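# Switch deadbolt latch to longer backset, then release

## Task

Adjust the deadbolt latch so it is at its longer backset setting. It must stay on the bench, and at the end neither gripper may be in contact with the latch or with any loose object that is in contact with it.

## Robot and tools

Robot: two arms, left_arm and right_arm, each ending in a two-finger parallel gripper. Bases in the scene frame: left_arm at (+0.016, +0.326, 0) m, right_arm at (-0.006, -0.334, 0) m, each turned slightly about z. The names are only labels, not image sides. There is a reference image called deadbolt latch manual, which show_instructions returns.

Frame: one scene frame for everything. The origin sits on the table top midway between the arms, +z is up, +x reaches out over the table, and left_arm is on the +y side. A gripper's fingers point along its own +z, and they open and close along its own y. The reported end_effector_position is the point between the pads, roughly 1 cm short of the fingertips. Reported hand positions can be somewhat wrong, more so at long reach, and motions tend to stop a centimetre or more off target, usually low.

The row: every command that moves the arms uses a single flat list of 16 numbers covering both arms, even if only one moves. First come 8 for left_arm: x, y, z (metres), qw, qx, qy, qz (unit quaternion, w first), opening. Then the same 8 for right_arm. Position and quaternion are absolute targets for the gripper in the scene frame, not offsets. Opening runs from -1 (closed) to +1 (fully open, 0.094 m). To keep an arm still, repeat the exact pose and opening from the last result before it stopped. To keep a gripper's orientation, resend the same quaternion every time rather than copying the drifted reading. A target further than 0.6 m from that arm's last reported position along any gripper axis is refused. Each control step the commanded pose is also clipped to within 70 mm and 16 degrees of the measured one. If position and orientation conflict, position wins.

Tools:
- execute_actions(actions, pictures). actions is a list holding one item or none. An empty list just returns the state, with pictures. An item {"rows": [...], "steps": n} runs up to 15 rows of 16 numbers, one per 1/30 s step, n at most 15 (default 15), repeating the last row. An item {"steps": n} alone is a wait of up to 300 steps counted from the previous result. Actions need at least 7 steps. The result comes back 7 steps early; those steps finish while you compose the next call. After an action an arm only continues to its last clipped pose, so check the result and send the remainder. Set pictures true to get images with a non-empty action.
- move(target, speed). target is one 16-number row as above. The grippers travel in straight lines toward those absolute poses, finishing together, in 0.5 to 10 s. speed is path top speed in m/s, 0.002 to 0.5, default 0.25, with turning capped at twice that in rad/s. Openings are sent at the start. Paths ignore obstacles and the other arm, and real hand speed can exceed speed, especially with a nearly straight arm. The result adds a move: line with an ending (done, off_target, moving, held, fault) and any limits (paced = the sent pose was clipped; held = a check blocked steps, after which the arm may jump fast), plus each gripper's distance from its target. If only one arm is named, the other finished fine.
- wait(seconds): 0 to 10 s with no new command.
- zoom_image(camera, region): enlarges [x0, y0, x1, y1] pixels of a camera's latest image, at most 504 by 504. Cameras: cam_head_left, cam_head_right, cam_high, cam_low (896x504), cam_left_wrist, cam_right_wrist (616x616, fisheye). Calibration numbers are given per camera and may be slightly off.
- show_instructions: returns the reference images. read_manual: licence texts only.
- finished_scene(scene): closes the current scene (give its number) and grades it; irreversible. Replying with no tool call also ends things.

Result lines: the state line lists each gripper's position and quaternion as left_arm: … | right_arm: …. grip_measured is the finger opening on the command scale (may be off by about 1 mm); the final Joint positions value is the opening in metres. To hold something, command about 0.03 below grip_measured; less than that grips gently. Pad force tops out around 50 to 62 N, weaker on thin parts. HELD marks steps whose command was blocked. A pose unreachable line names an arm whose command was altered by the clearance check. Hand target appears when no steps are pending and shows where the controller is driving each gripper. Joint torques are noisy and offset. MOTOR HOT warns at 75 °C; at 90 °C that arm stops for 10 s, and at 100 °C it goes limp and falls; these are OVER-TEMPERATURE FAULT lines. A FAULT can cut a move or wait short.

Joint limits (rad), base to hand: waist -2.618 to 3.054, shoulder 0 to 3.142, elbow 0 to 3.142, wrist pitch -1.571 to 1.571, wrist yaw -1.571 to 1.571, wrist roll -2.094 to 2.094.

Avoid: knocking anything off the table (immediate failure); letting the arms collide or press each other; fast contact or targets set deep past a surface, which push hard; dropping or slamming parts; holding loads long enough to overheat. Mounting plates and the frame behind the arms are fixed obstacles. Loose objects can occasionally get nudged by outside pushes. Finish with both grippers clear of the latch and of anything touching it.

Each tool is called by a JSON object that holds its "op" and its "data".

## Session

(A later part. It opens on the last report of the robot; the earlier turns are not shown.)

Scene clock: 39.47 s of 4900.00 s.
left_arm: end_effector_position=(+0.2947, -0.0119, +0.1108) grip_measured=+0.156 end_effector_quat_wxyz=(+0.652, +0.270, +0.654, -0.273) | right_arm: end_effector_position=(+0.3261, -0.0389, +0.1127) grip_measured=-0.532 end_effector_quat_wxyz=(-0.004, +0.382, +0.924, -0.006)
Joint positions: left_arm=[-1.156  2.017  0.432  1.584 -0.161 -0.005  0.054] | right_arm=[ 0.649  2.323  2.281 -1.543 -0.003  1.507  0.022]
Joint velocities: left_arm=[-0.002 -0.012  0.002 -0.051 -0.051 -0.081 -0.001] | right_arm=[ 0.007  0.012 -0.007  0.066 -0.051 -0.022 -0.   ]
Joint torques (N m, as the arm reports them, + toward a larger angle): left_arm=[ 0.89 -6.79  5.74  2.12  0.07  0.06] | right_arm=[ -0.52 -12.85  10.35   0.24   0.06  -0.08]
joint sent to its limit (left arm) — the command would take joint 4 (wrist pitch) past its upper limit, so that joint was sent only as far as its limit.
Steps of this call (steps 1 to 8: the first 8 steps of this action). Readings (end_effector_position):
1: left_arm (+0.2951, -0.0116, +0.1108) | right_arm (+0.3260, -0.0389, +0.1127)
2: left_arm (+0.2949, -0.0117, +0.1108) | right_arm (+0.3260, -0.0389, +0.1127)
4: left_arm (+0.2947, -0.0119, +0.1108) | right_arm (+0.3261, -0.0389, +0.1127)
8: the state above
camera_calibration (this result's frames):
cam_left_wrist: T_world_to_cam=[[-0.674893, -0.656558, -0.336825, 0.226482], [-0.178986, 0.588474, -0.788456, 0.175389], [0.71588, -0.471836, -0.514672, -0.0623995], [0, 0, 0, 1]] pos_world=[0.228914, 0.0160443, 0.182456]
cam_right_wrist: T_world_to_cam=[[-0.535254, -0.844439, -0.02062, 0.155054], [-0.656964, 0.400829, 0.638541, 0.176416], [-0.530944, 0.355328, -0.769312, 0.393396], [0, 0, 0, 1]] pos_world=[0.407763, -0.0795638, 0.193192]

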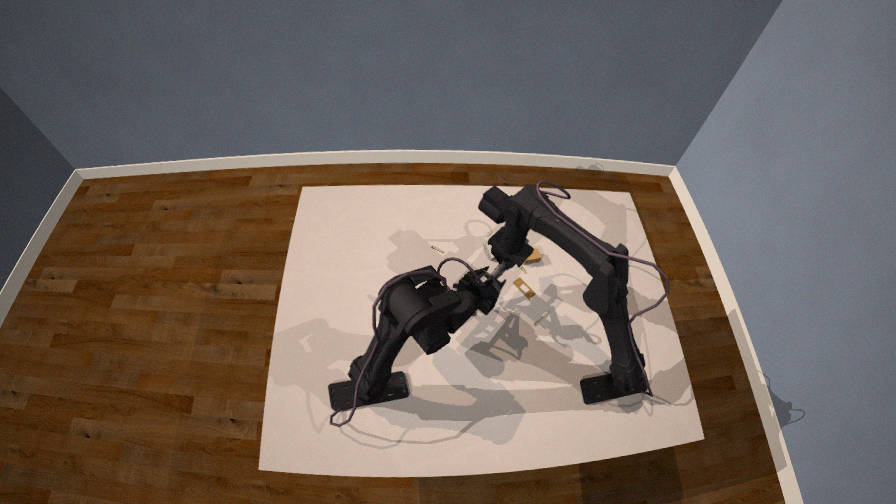

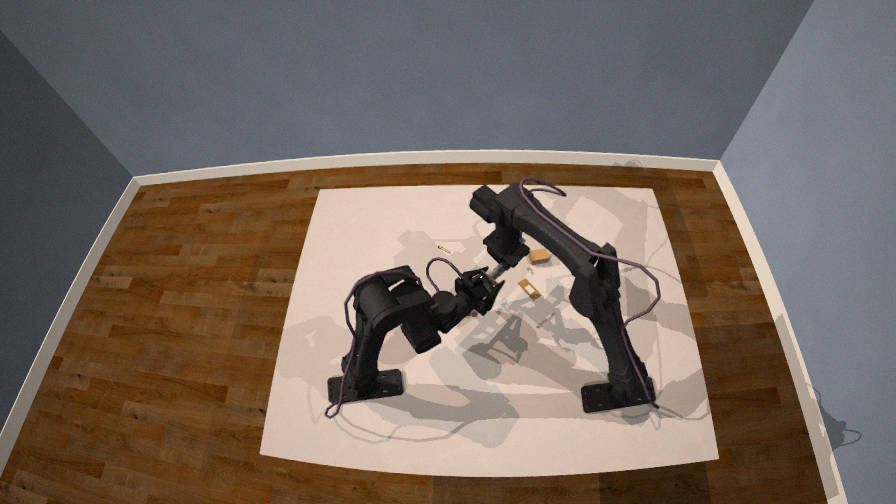

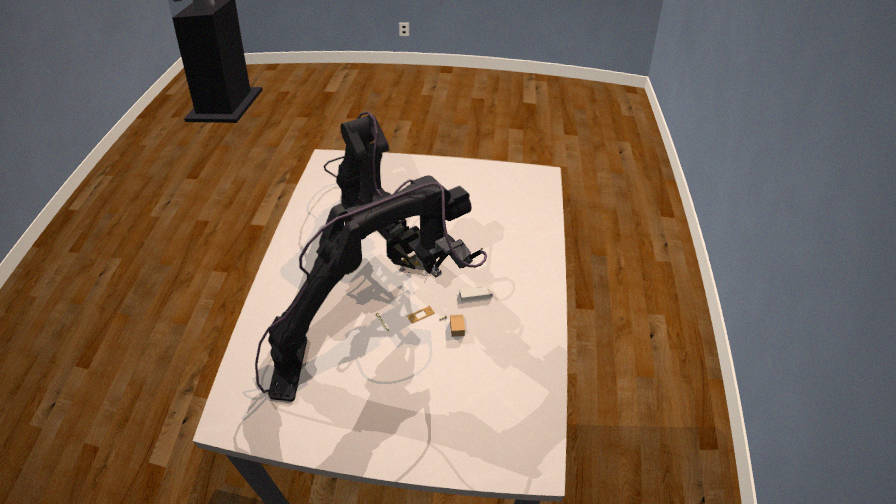

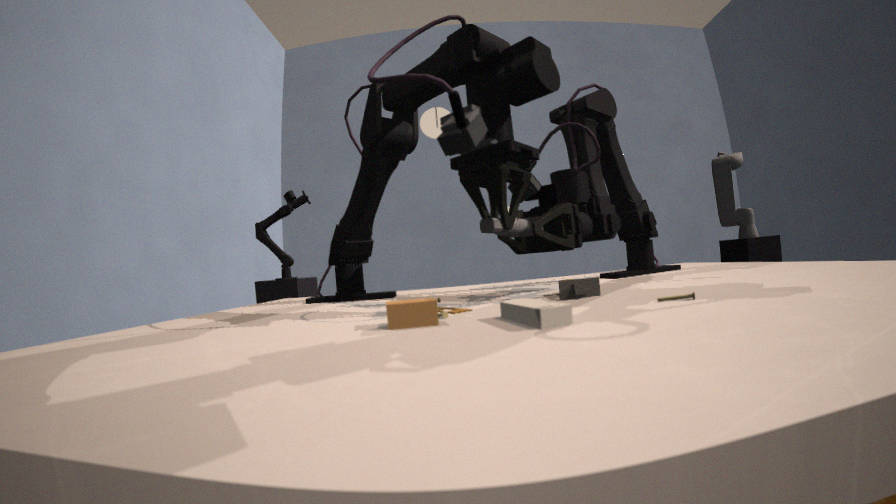

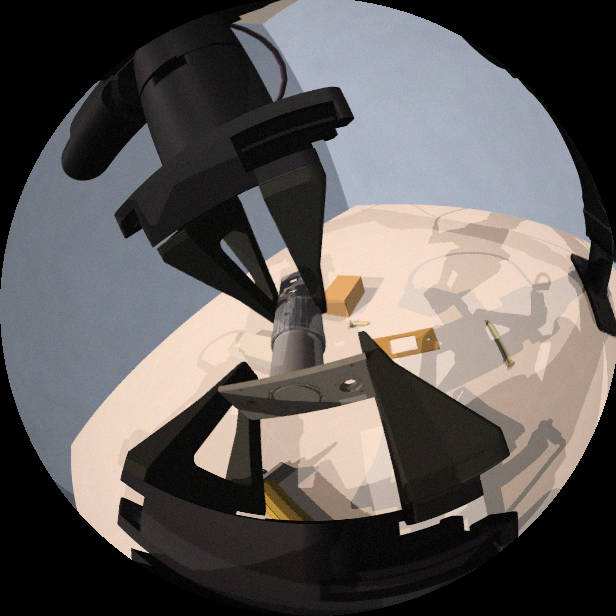

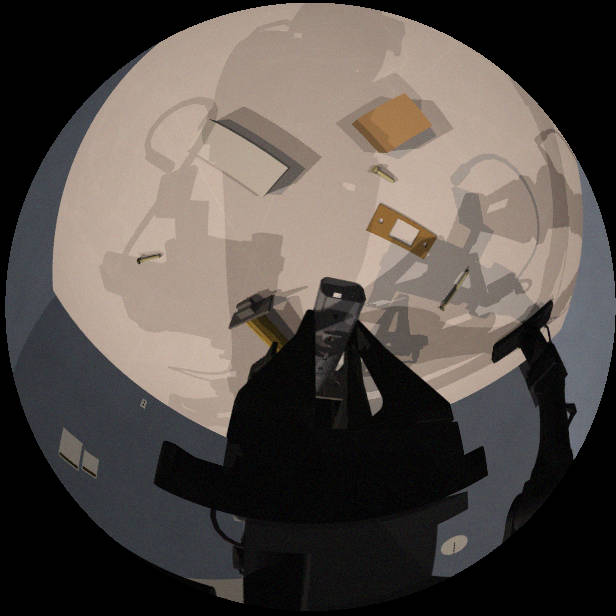

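The plate is gripped by its ends (54 mm). Now a +30° twist.

{"op": "move", "data": {"target": [0.30,-0.013,0.108,0.7011,0.4305,0.5610,-0.0924,0.1, 0.33,-0.04,0.12,0,0.3827,0.9239,0,-0.65], "speed": 0.15}}

Scene clock: 41.93 s of 4900.00 s.
left_arm: end_effector_position=(+0.2953, -0.0113, +0.1117) grip_measured=+0.156 end_effector_quat_wxyz=(+0.702, +0.426, +0.563, -0.095) | right_arm: end_effector_position=(+0.3247, -0.0401, +0.1127) grip_measured=-0.532 end_effector_quat_wxyz=(-0.006, +0.384, +0.923, -0.009)
Joint positions: left_arm=[-1.156  2.017  0.432  1.587 -0.165  0.514  0.054] | right_arm=[ 0.649  2.323  2.281 -1.55  -0.003  1.51   0.022]
Joint velocities: left_arm=[ 0.007 -0.002 -0.027 -0.037  0.095  0.022 -0.   ] | right_arm=[ 0.017 -0.002 -0.012 -0.066 -0.037  0.007 -0.   ]
Joint torques (N m, as the arm reports them, + toward a larger angle): left_arm=[ 0.87 -6.79  5.72  2.08  0.13  0.09] | right_arm=[ -0.61 -12.77  10.41   0.31   0.04  -0.09]
Hand target (left_arm): +0.300, -0.013, +0.108; +0.700, +0.431, +0.561, -0.092
Hand target (right_arm): +0.330, -0.040, +0.120; +0.000, +0.383, +0.924, +0.000
Off your previous action's commanded pose (left_arm): 0.006 m, 0 deg at its last step (step 7 of this call).
Off your previous action's commanded pose (right_arm): 0.008 m, 1 deg at its last step (step 7 of this call).
Off the commanded pose (left_arm): 0.006 m, 1 deg.
Off the commanded pose (right_arm): 0.009 m, 1 deg.
joint sent to its limit (left arm) — the command would take joint 4 (wrist pitch) past its upper limit, so that joint was sent only as far as its limit.
Kept back: nothing.
move: done
camera_calibration (this result's frames):
cam_left_wrist: T_world_to_cam=[[-0.465234, -0.455543, -0.758972, 0.215094], [0.0688929, 0.836179, -0.544113, 0.0782005], [0.882503, -0.305428, -0.357635, -0.126921], [0, 0, 0, 1]] pos_world=[0.20669, -0.00617006, 0.160409]
cam_right_wrist: T_world_to_cam=[[-0.538246, -0.842683, -0.0132665, 0.153447], [-0.651939, 0.406334, 0.640209, 0.174363], [-0.534103, 0.353239, -0.768086, 0.393916], [0, 0, 0, 1]] pos_world=[0.406658, -0.0806886, 0.192969]

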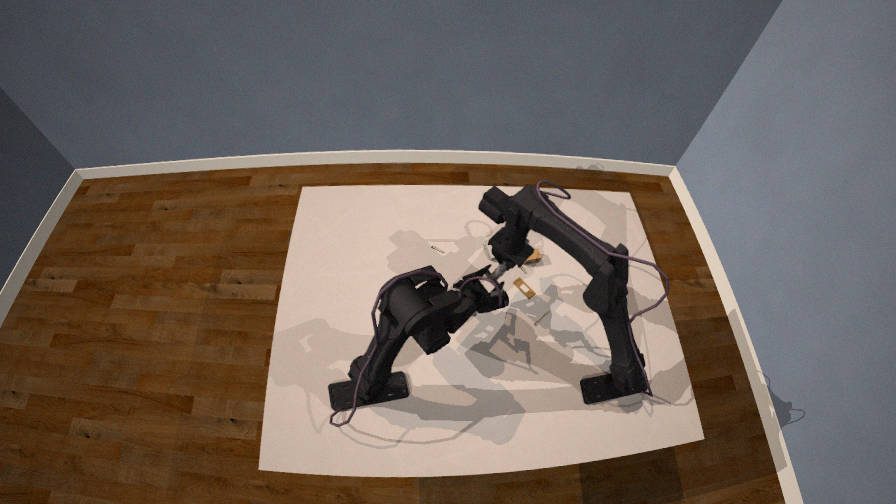

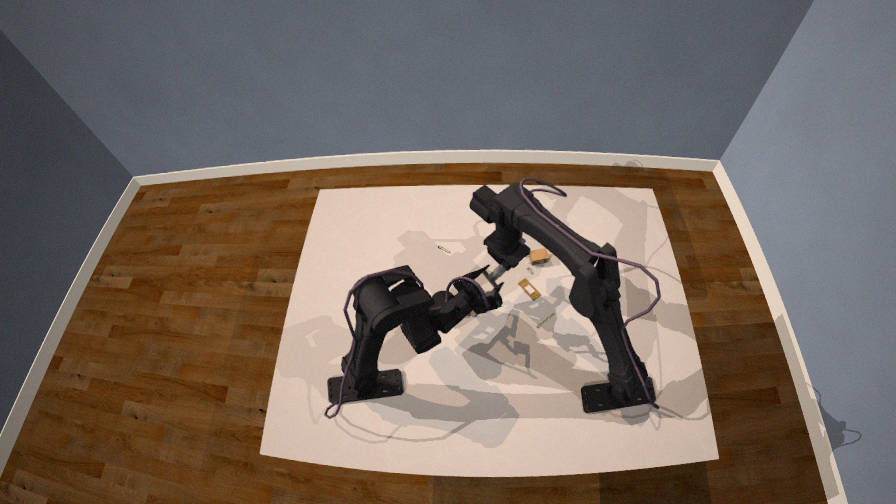

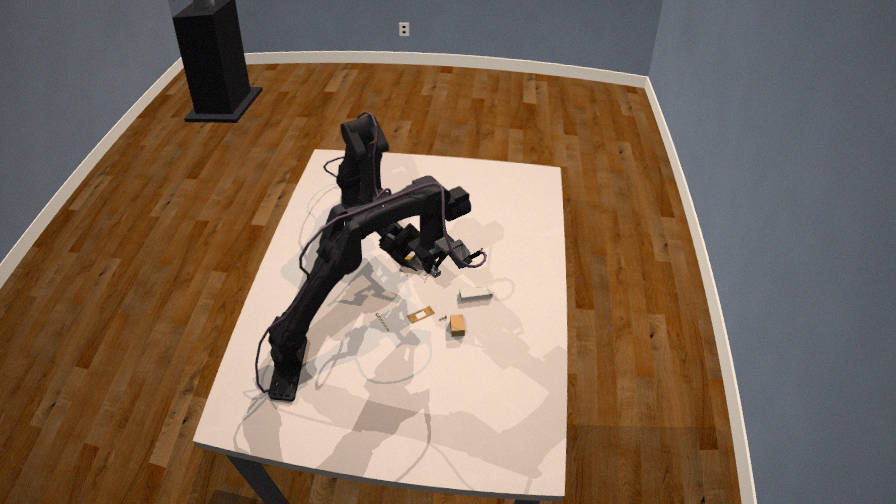

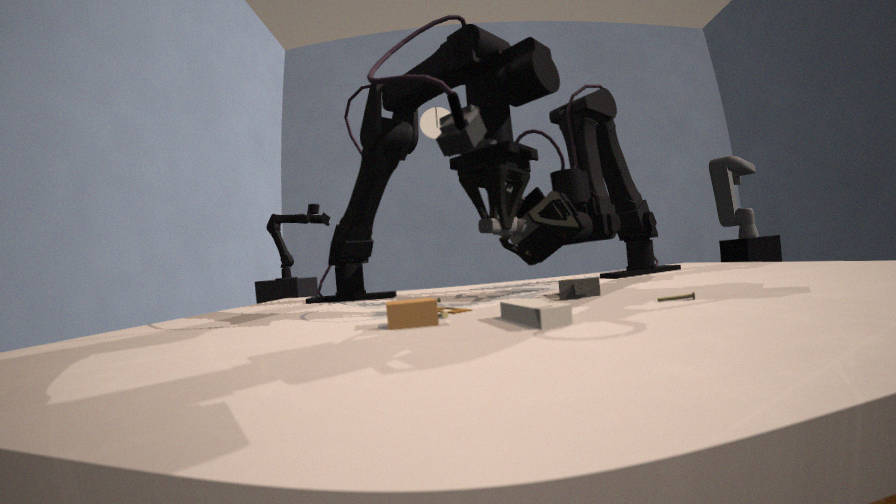

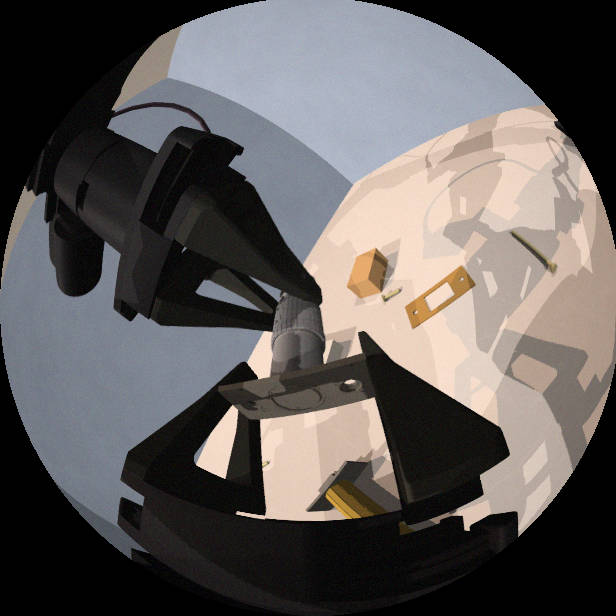

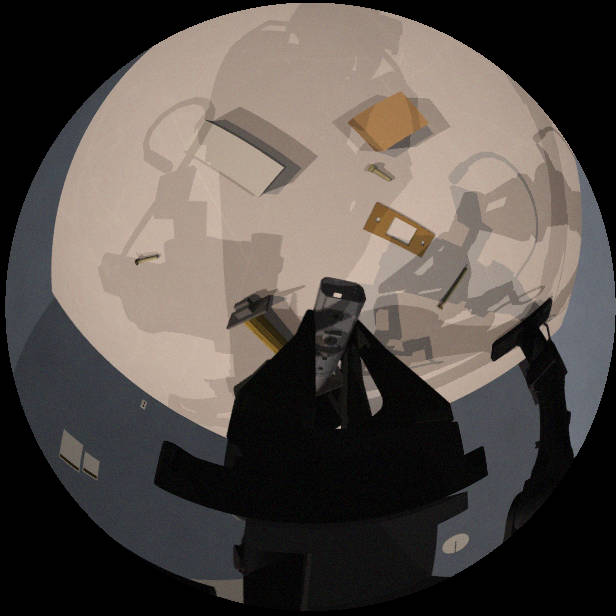

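It turns freely, so I'll continue to 63°.

{"op": "move", "data": {"target": [0.30,-0.013,0.108,0.6982,0.5719,0.4162,0.1105,0.1, 0.33,-0.04,0.12,0,0.3827,0.9239,0,-0.65], "speed": 0.12}}

Scene clock: 44.97 s of 4900.00 s.
left_arm: end_effector_position=(+0.2984, -0.0085, +0.1126) grip_measured=+0.155 end_effector_quat_wxyz=(+0.703, +0.552, +0.439, +0.093) | right_arm: end_effector_position=(+0.3266, -0.0393, +0.1127) grip_measured=-0.539 end_effector_quat_wxyz=(-0.004, +0.381, +0.924, -0.006)
Joint positions: left_arm=[-1.151  2.017  0.432  1.591 -0.175  1.031  0.054] | right_arm=[ 0.648  2.323  2.281 -1.542 -0.001  1.504  0.022]
Joint velocities: left_arm=[-0.017 -0.012 -0.002 -0.037  0.037 -0.037 -0.001] | right_arm=[ 0.017 -0.017 -0.007 -0.051 -0.066 -0.007 -0.001]
Joint torques (N m, as the arm reports them, + toward a larger angle): left_arm=[ 0.32 -6.85  5.74  2.05  0.21  0.62] | right_arm=[ -0.46 -12.8   10.33   0.22   0.04  -0.06]
Hand target (left_arm): +0.300, -0.013, +0.108; +0.698, +0.572, +0.417, +0.110
Hand target (right_arm): +0.330, -0.040, +0.120; +0.000, +0.383, +0.924, +0.000
Off the commanded pose (left_arm): 0.007 m, 4 deg.
Off the commanded pose (right_arm): 0.008 m, 1 deg.
joint sent to its limit (left arm) — the command would take joint 4 (wrist pitch) past its upper limit, so that joint was sent only as far as its limit.
Kept back: nothing.
move: off_target (left_arm)
camera_calibration (this result's frames):
cam_left_wrist: T_world_to_cam=[[-0.13571, -0.134211, -0.981616, 0.147928], [0.183764, 0.97018, -0.158053, -0.000512757], [0.973557, -0.201835, -0.107, -0.183005], [0, 0, 0, 1]] pos_world=[0.198335, -0.0165858, 0.125546]
cam_right_wrist: T_world_to_cam=[[-0.533599, -0.845487, -0.0205726, 0.154388], [-0.658549, 0.400111, 0.637357, 0.177511], [-0.530646, 0.353641, -0.770294, 0.393734], [0, 0, 0, 1]] pos_world=[0.408214, -0.079732, 0.19333]

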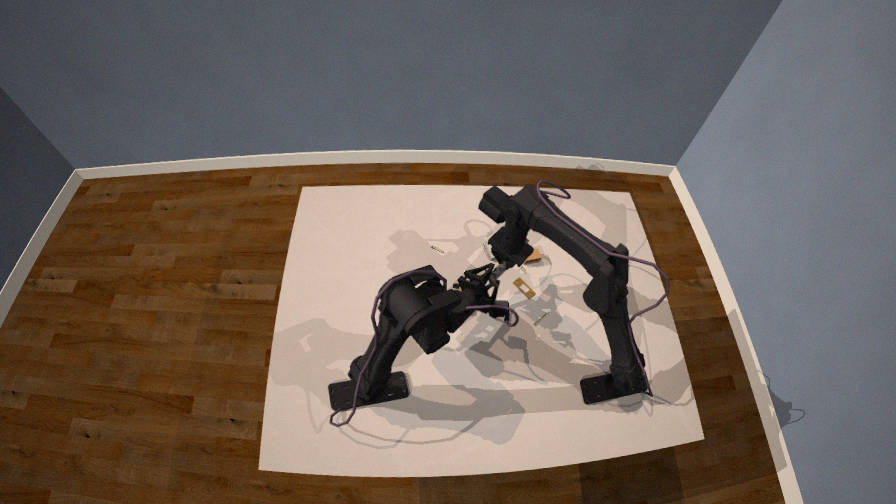

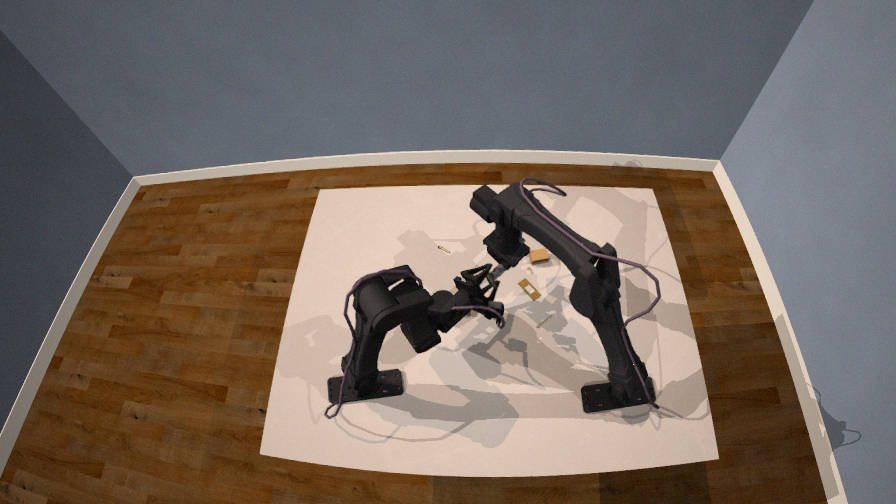

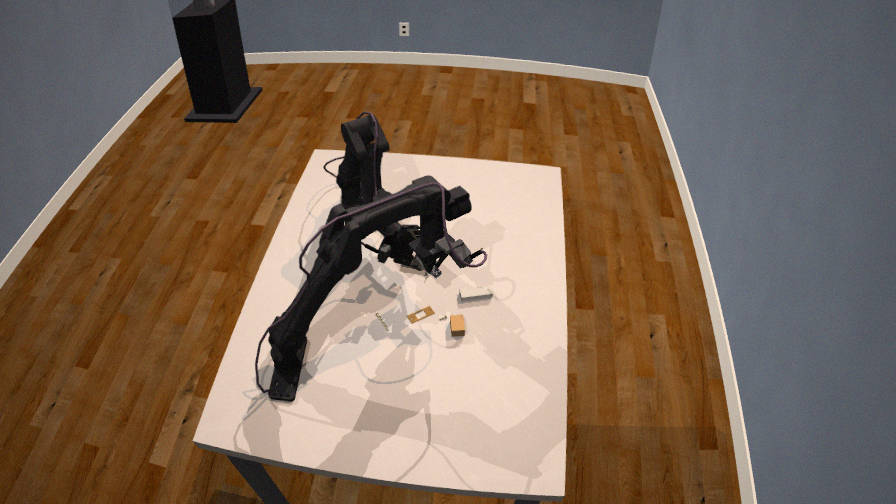

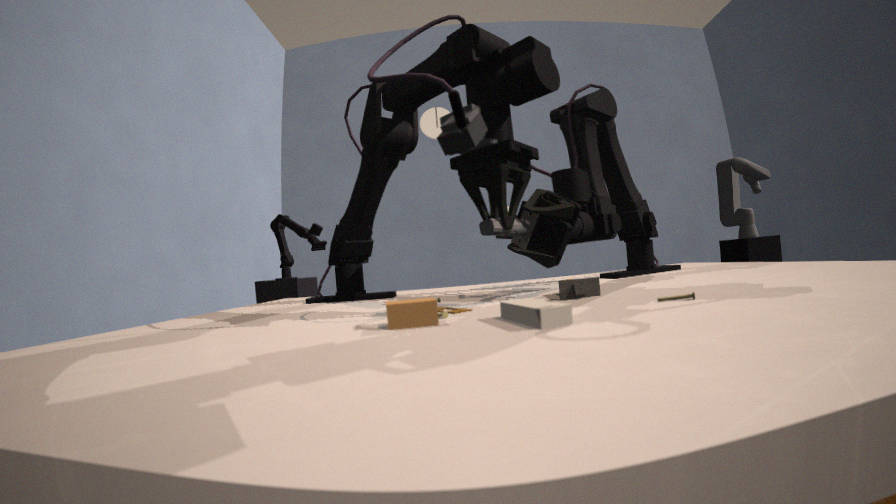

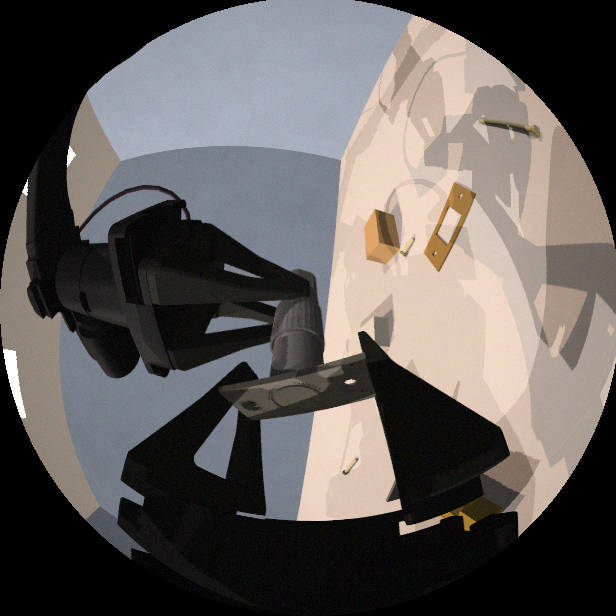

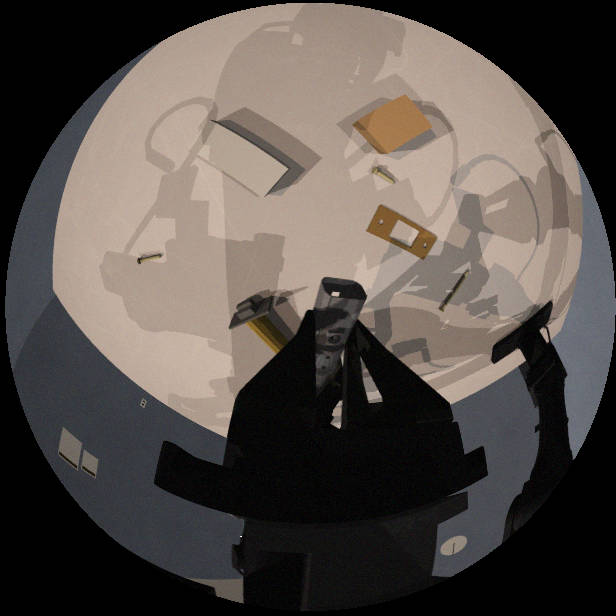

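It's at the stop (torque 0.62). Now pull the two parts apart firmly.

{"op": "move", "data": {"target": [0.265,0.022,0.108,0.6982,0.5719,0.4162,0.1105,0.1, 0.351,-0.061,0.12,0,0.3827,0.9239,0,-0.65], "speed": 0.04}}

Scene clock: 46.60 s of 4900.00 s.
left_arm: end_effector_position=(+0.2777, +0.0168, +0.1150) grip_measured=+0.155 end_effector_quat_wxyz=(+0.693, +0.564, +0.439, +0.099) | right_arm: end_effector_position=(+0.3164, -0.0227, +0.1144) grip_measured=-0.539 end_effector_quat_wxyz=(-0.062, +0.364, +0.929, +0.033)
Joint positions: left_arm=[-1.159  1.911  0.299  1.591 -0.184  1.047  0.054] | right_arm=[ 0.635  2.323  2.281 -1.53  -0.141  1.456  0.022]
Joint velocities: left_arm=[-0.002 -0.007  0.002 -0.051  0.037  0.022 -0.   ] | right_arm=[-0.017  0.012  0.002  0.066 -0.11  -0.11  -0.001]
Joint torques (N m, as the arm reports them, + toward a larger angle): left_arm=[-1.3  -8.8  -0.5   2.07 -0.05  0.4 ] | right_arm=[ -4.39 -12.78  11.04   0.07   1.36  -0.2 ]
Hand target (left_arm): +0.266, +0.022, +0.108; +0.680, +0.585, +0.428, +0.108
Hand target (right_arm): +0.348, -0.061, +0.121; -0.002, +0.383, +0.924, +0.004
Off the commanded pose (left_arm): 0.015 m, 3 deg.
Off the commanded pose (right_arm): 0.052 m, 8 deg.
joint sent to its limit (left arm) — the command would take joint 4 (wrist pitch) past its upper limit, so that joint was sent only as far as its limit.
Kept back: nothing.
move: off_target (left_arm, right_arm)
camera_calibration (this result's frames):
cam_left_wrist: T_world_to_cam=[[-0.140413, -0.100998, -0.984928, 0.152066], [0.182444, 0.975109, -0.126, -0.0242605], [0.973138, -0.197387, -0.118492, -0.156147], [0, 0, 0, 1]] pos_world=[0.177731, 0.00819373, 0.128216]
cam_right_wrist: T_world_to_cam=[[-0.508518, -0.857543, -0.0776452, 0.16135], [-0.615713, 0.299109, 0.728993, 0.136742], [-0.601919, 0.418513, -0.680103, 0.397521], [0, 0, 0, 1]] pos_world=[0.405519, -0.0689043, 0.1832]

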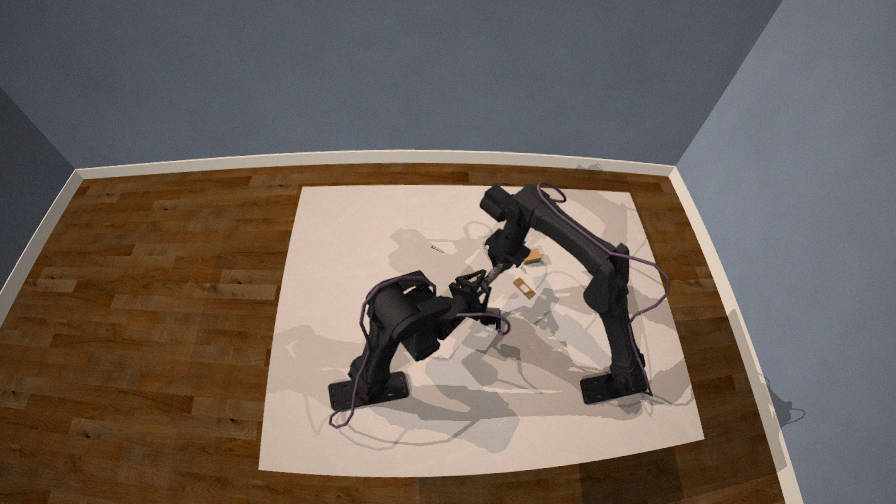

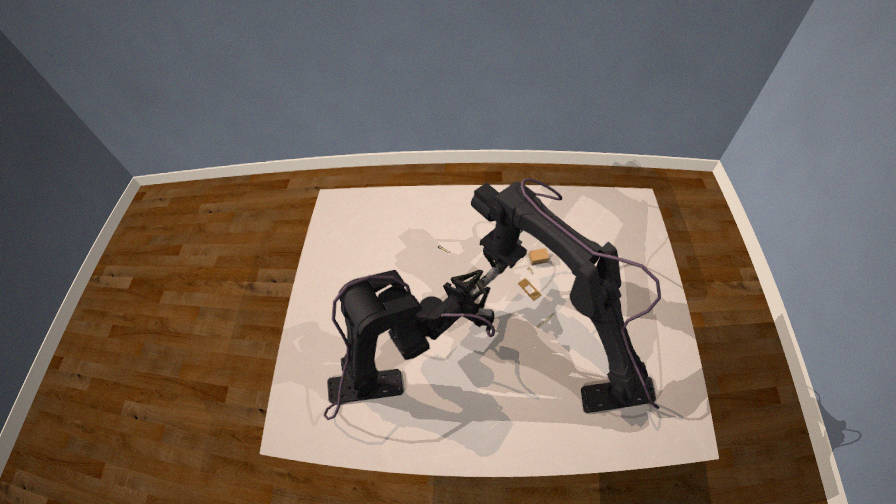

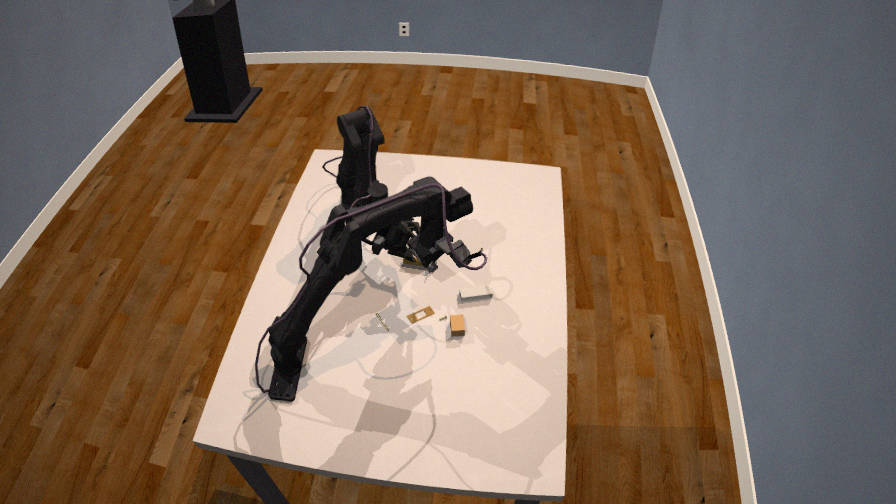

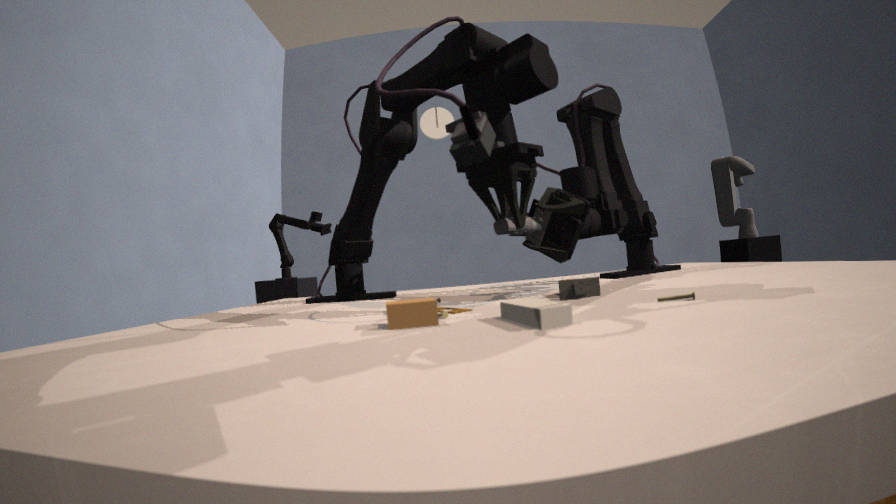

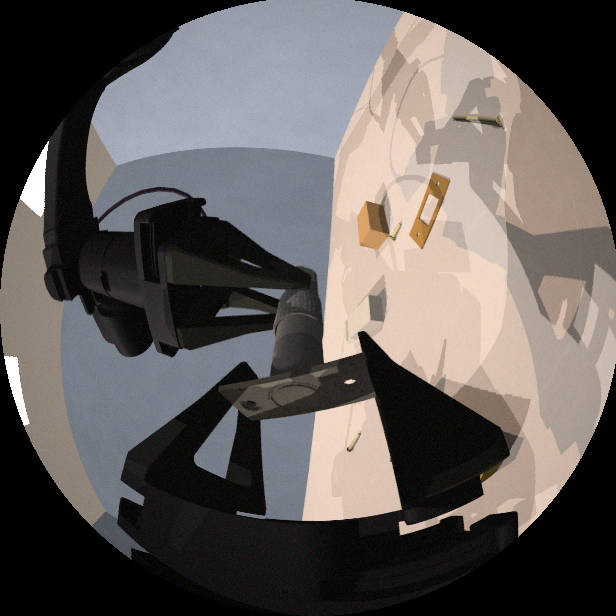

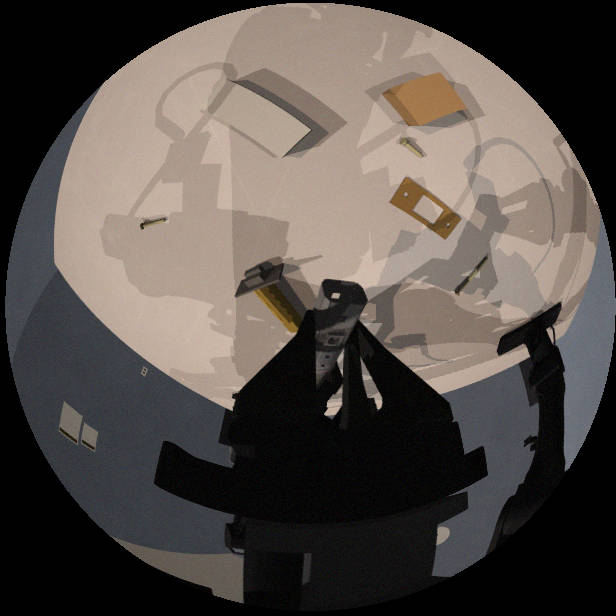

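{"op": "move", "data": {"target": [0.285, 0.002, 0.108, 0.6645, 0.2988, 0.6409, -0.2418, 0.1, 0.33, -0.04, 0.12, 0, 0.3827, 0.9239, 0, -0.65], "speed": 0.15}}

Scene clock: 50.97 s of 4900.00 s.
left_arm: end_effector_position=(+0.2824, +0.0037, +0.1103) grip_measured=+0.155 end_effector_quat_wxyz=(+0.659, +0.311, +0.644, -0.232) | right_arm: end_effector_position=(+0.3210, -0.0319, +0.1129) grip_measured=-0.539 end_effector_quat_wxyz=(-0.028, +0.378, +0.925, +0.008)
Joint positions: left_arm=[-1.16   1.957  0.351  1.583 -0.164  0.107  0.054] | right_arm=[ 0.647  2.323  2.281 -1.54  -0.057  1.496  0.022]
Joint velocities: left_arm=[ 0.007 -0.002 -0.002 -0.037  0.007 -0.051  0.   ] | right_arm=[ 0.007 -0.017 -0.007  0.022  0.051 -0.066 -0.   ]
Joint torques (N m, as the arm reports them, + toward a larger angle): left_arm=[ 0.09 -6.45  5.17  2.12 -0.06 -0.22] | right_arm=[ -0.38 -13.14   9.84   0.23   0.56   0.02]
Hand target (left_arm): +0.285, +0.002, +0.108; +0.657, +0.302, +0.648, -0.238
Hand target (right_arm): +0.330, -0.040, +0.120; -0.000, +0.383, +0.924, +0.001
Off the commanded pose (left_arm): 0.004 m, 2 deg.
Off the commanded pose (right_arm): 0.014 m, 3 deg.
joint sent to its limit (left arm) — the command would take joint 4 (wrist pitch) past its upper limit, so that joint was sent only as far as its limit.
Kept back: nothing.
move: off_target (right_arm)
camera_calibration (this result's frames):
cam_left_wrist: T_world_to_cam=[[-0.650037, -0.617119, -0.443414, 0.232861], [-0.1271, 0.663589, -0.737221, 0.143021], [0.749198, -0.422863, -0.509793, -0.0565836], [0, 0, 0, 1]] pos_world=[0.211939, 0.0248685, 0.179846]
cam_right_wrist: T_world_to_cam=[[-0.529702, -0.847279, -0.039153, 0.15843], [-0.638192, 0.36773, 0.676377, 0.158769], [-0.558683, 0.383266, -0.735514, 0.394427], [0, 0, 0, 1]] pos_world=[0.405605, -0.0753202, 0.188922]

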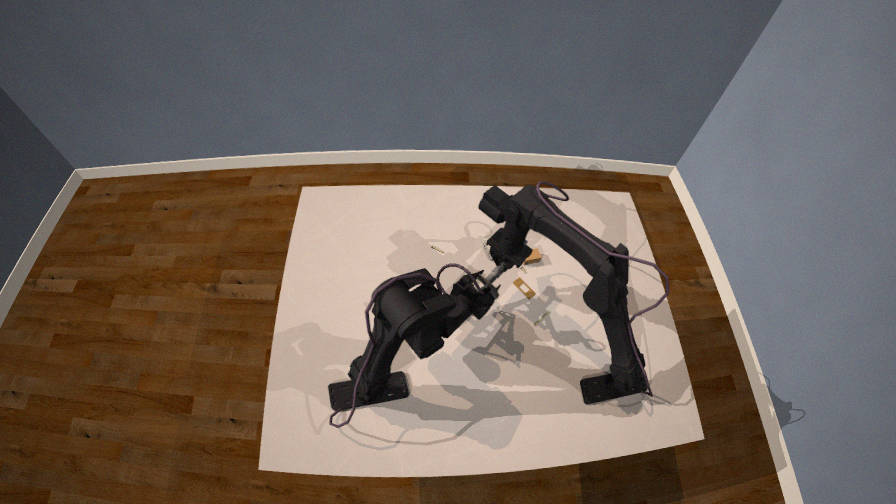

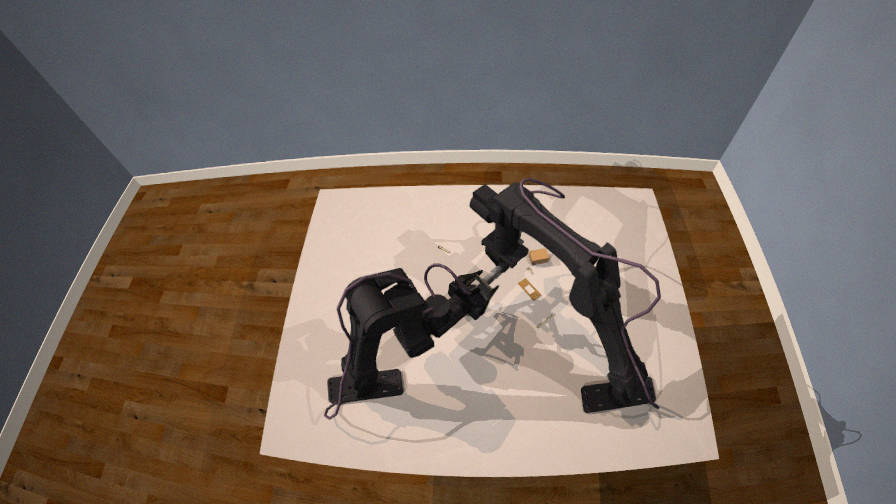

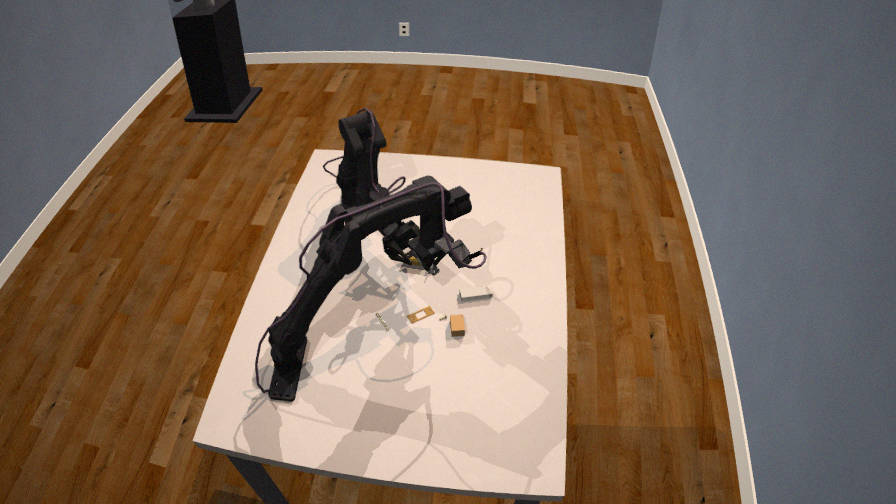

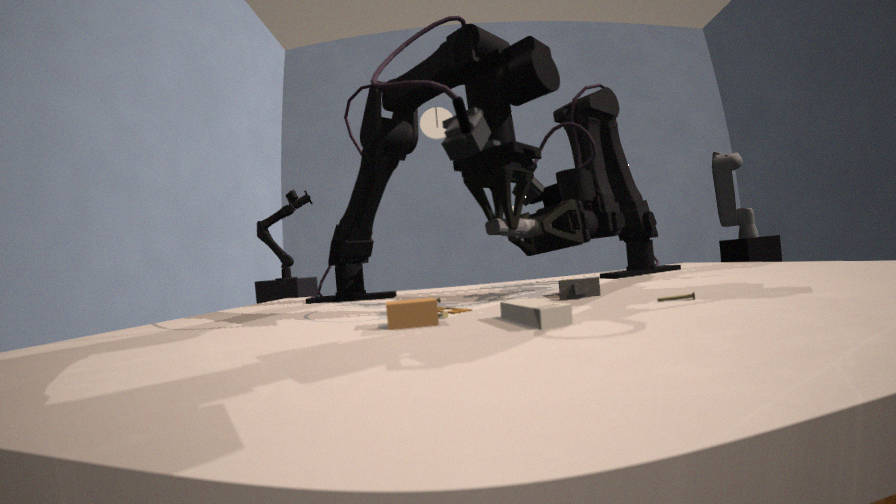

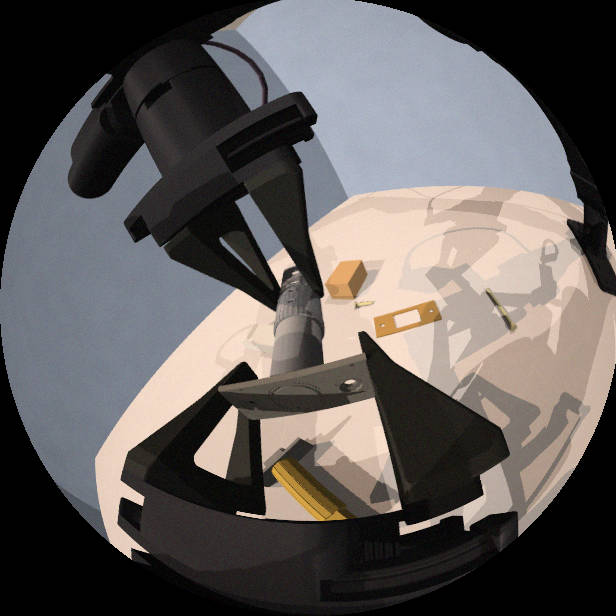

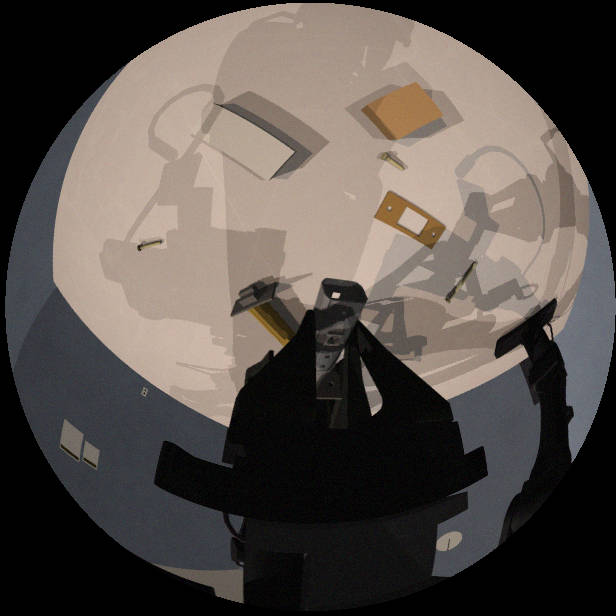

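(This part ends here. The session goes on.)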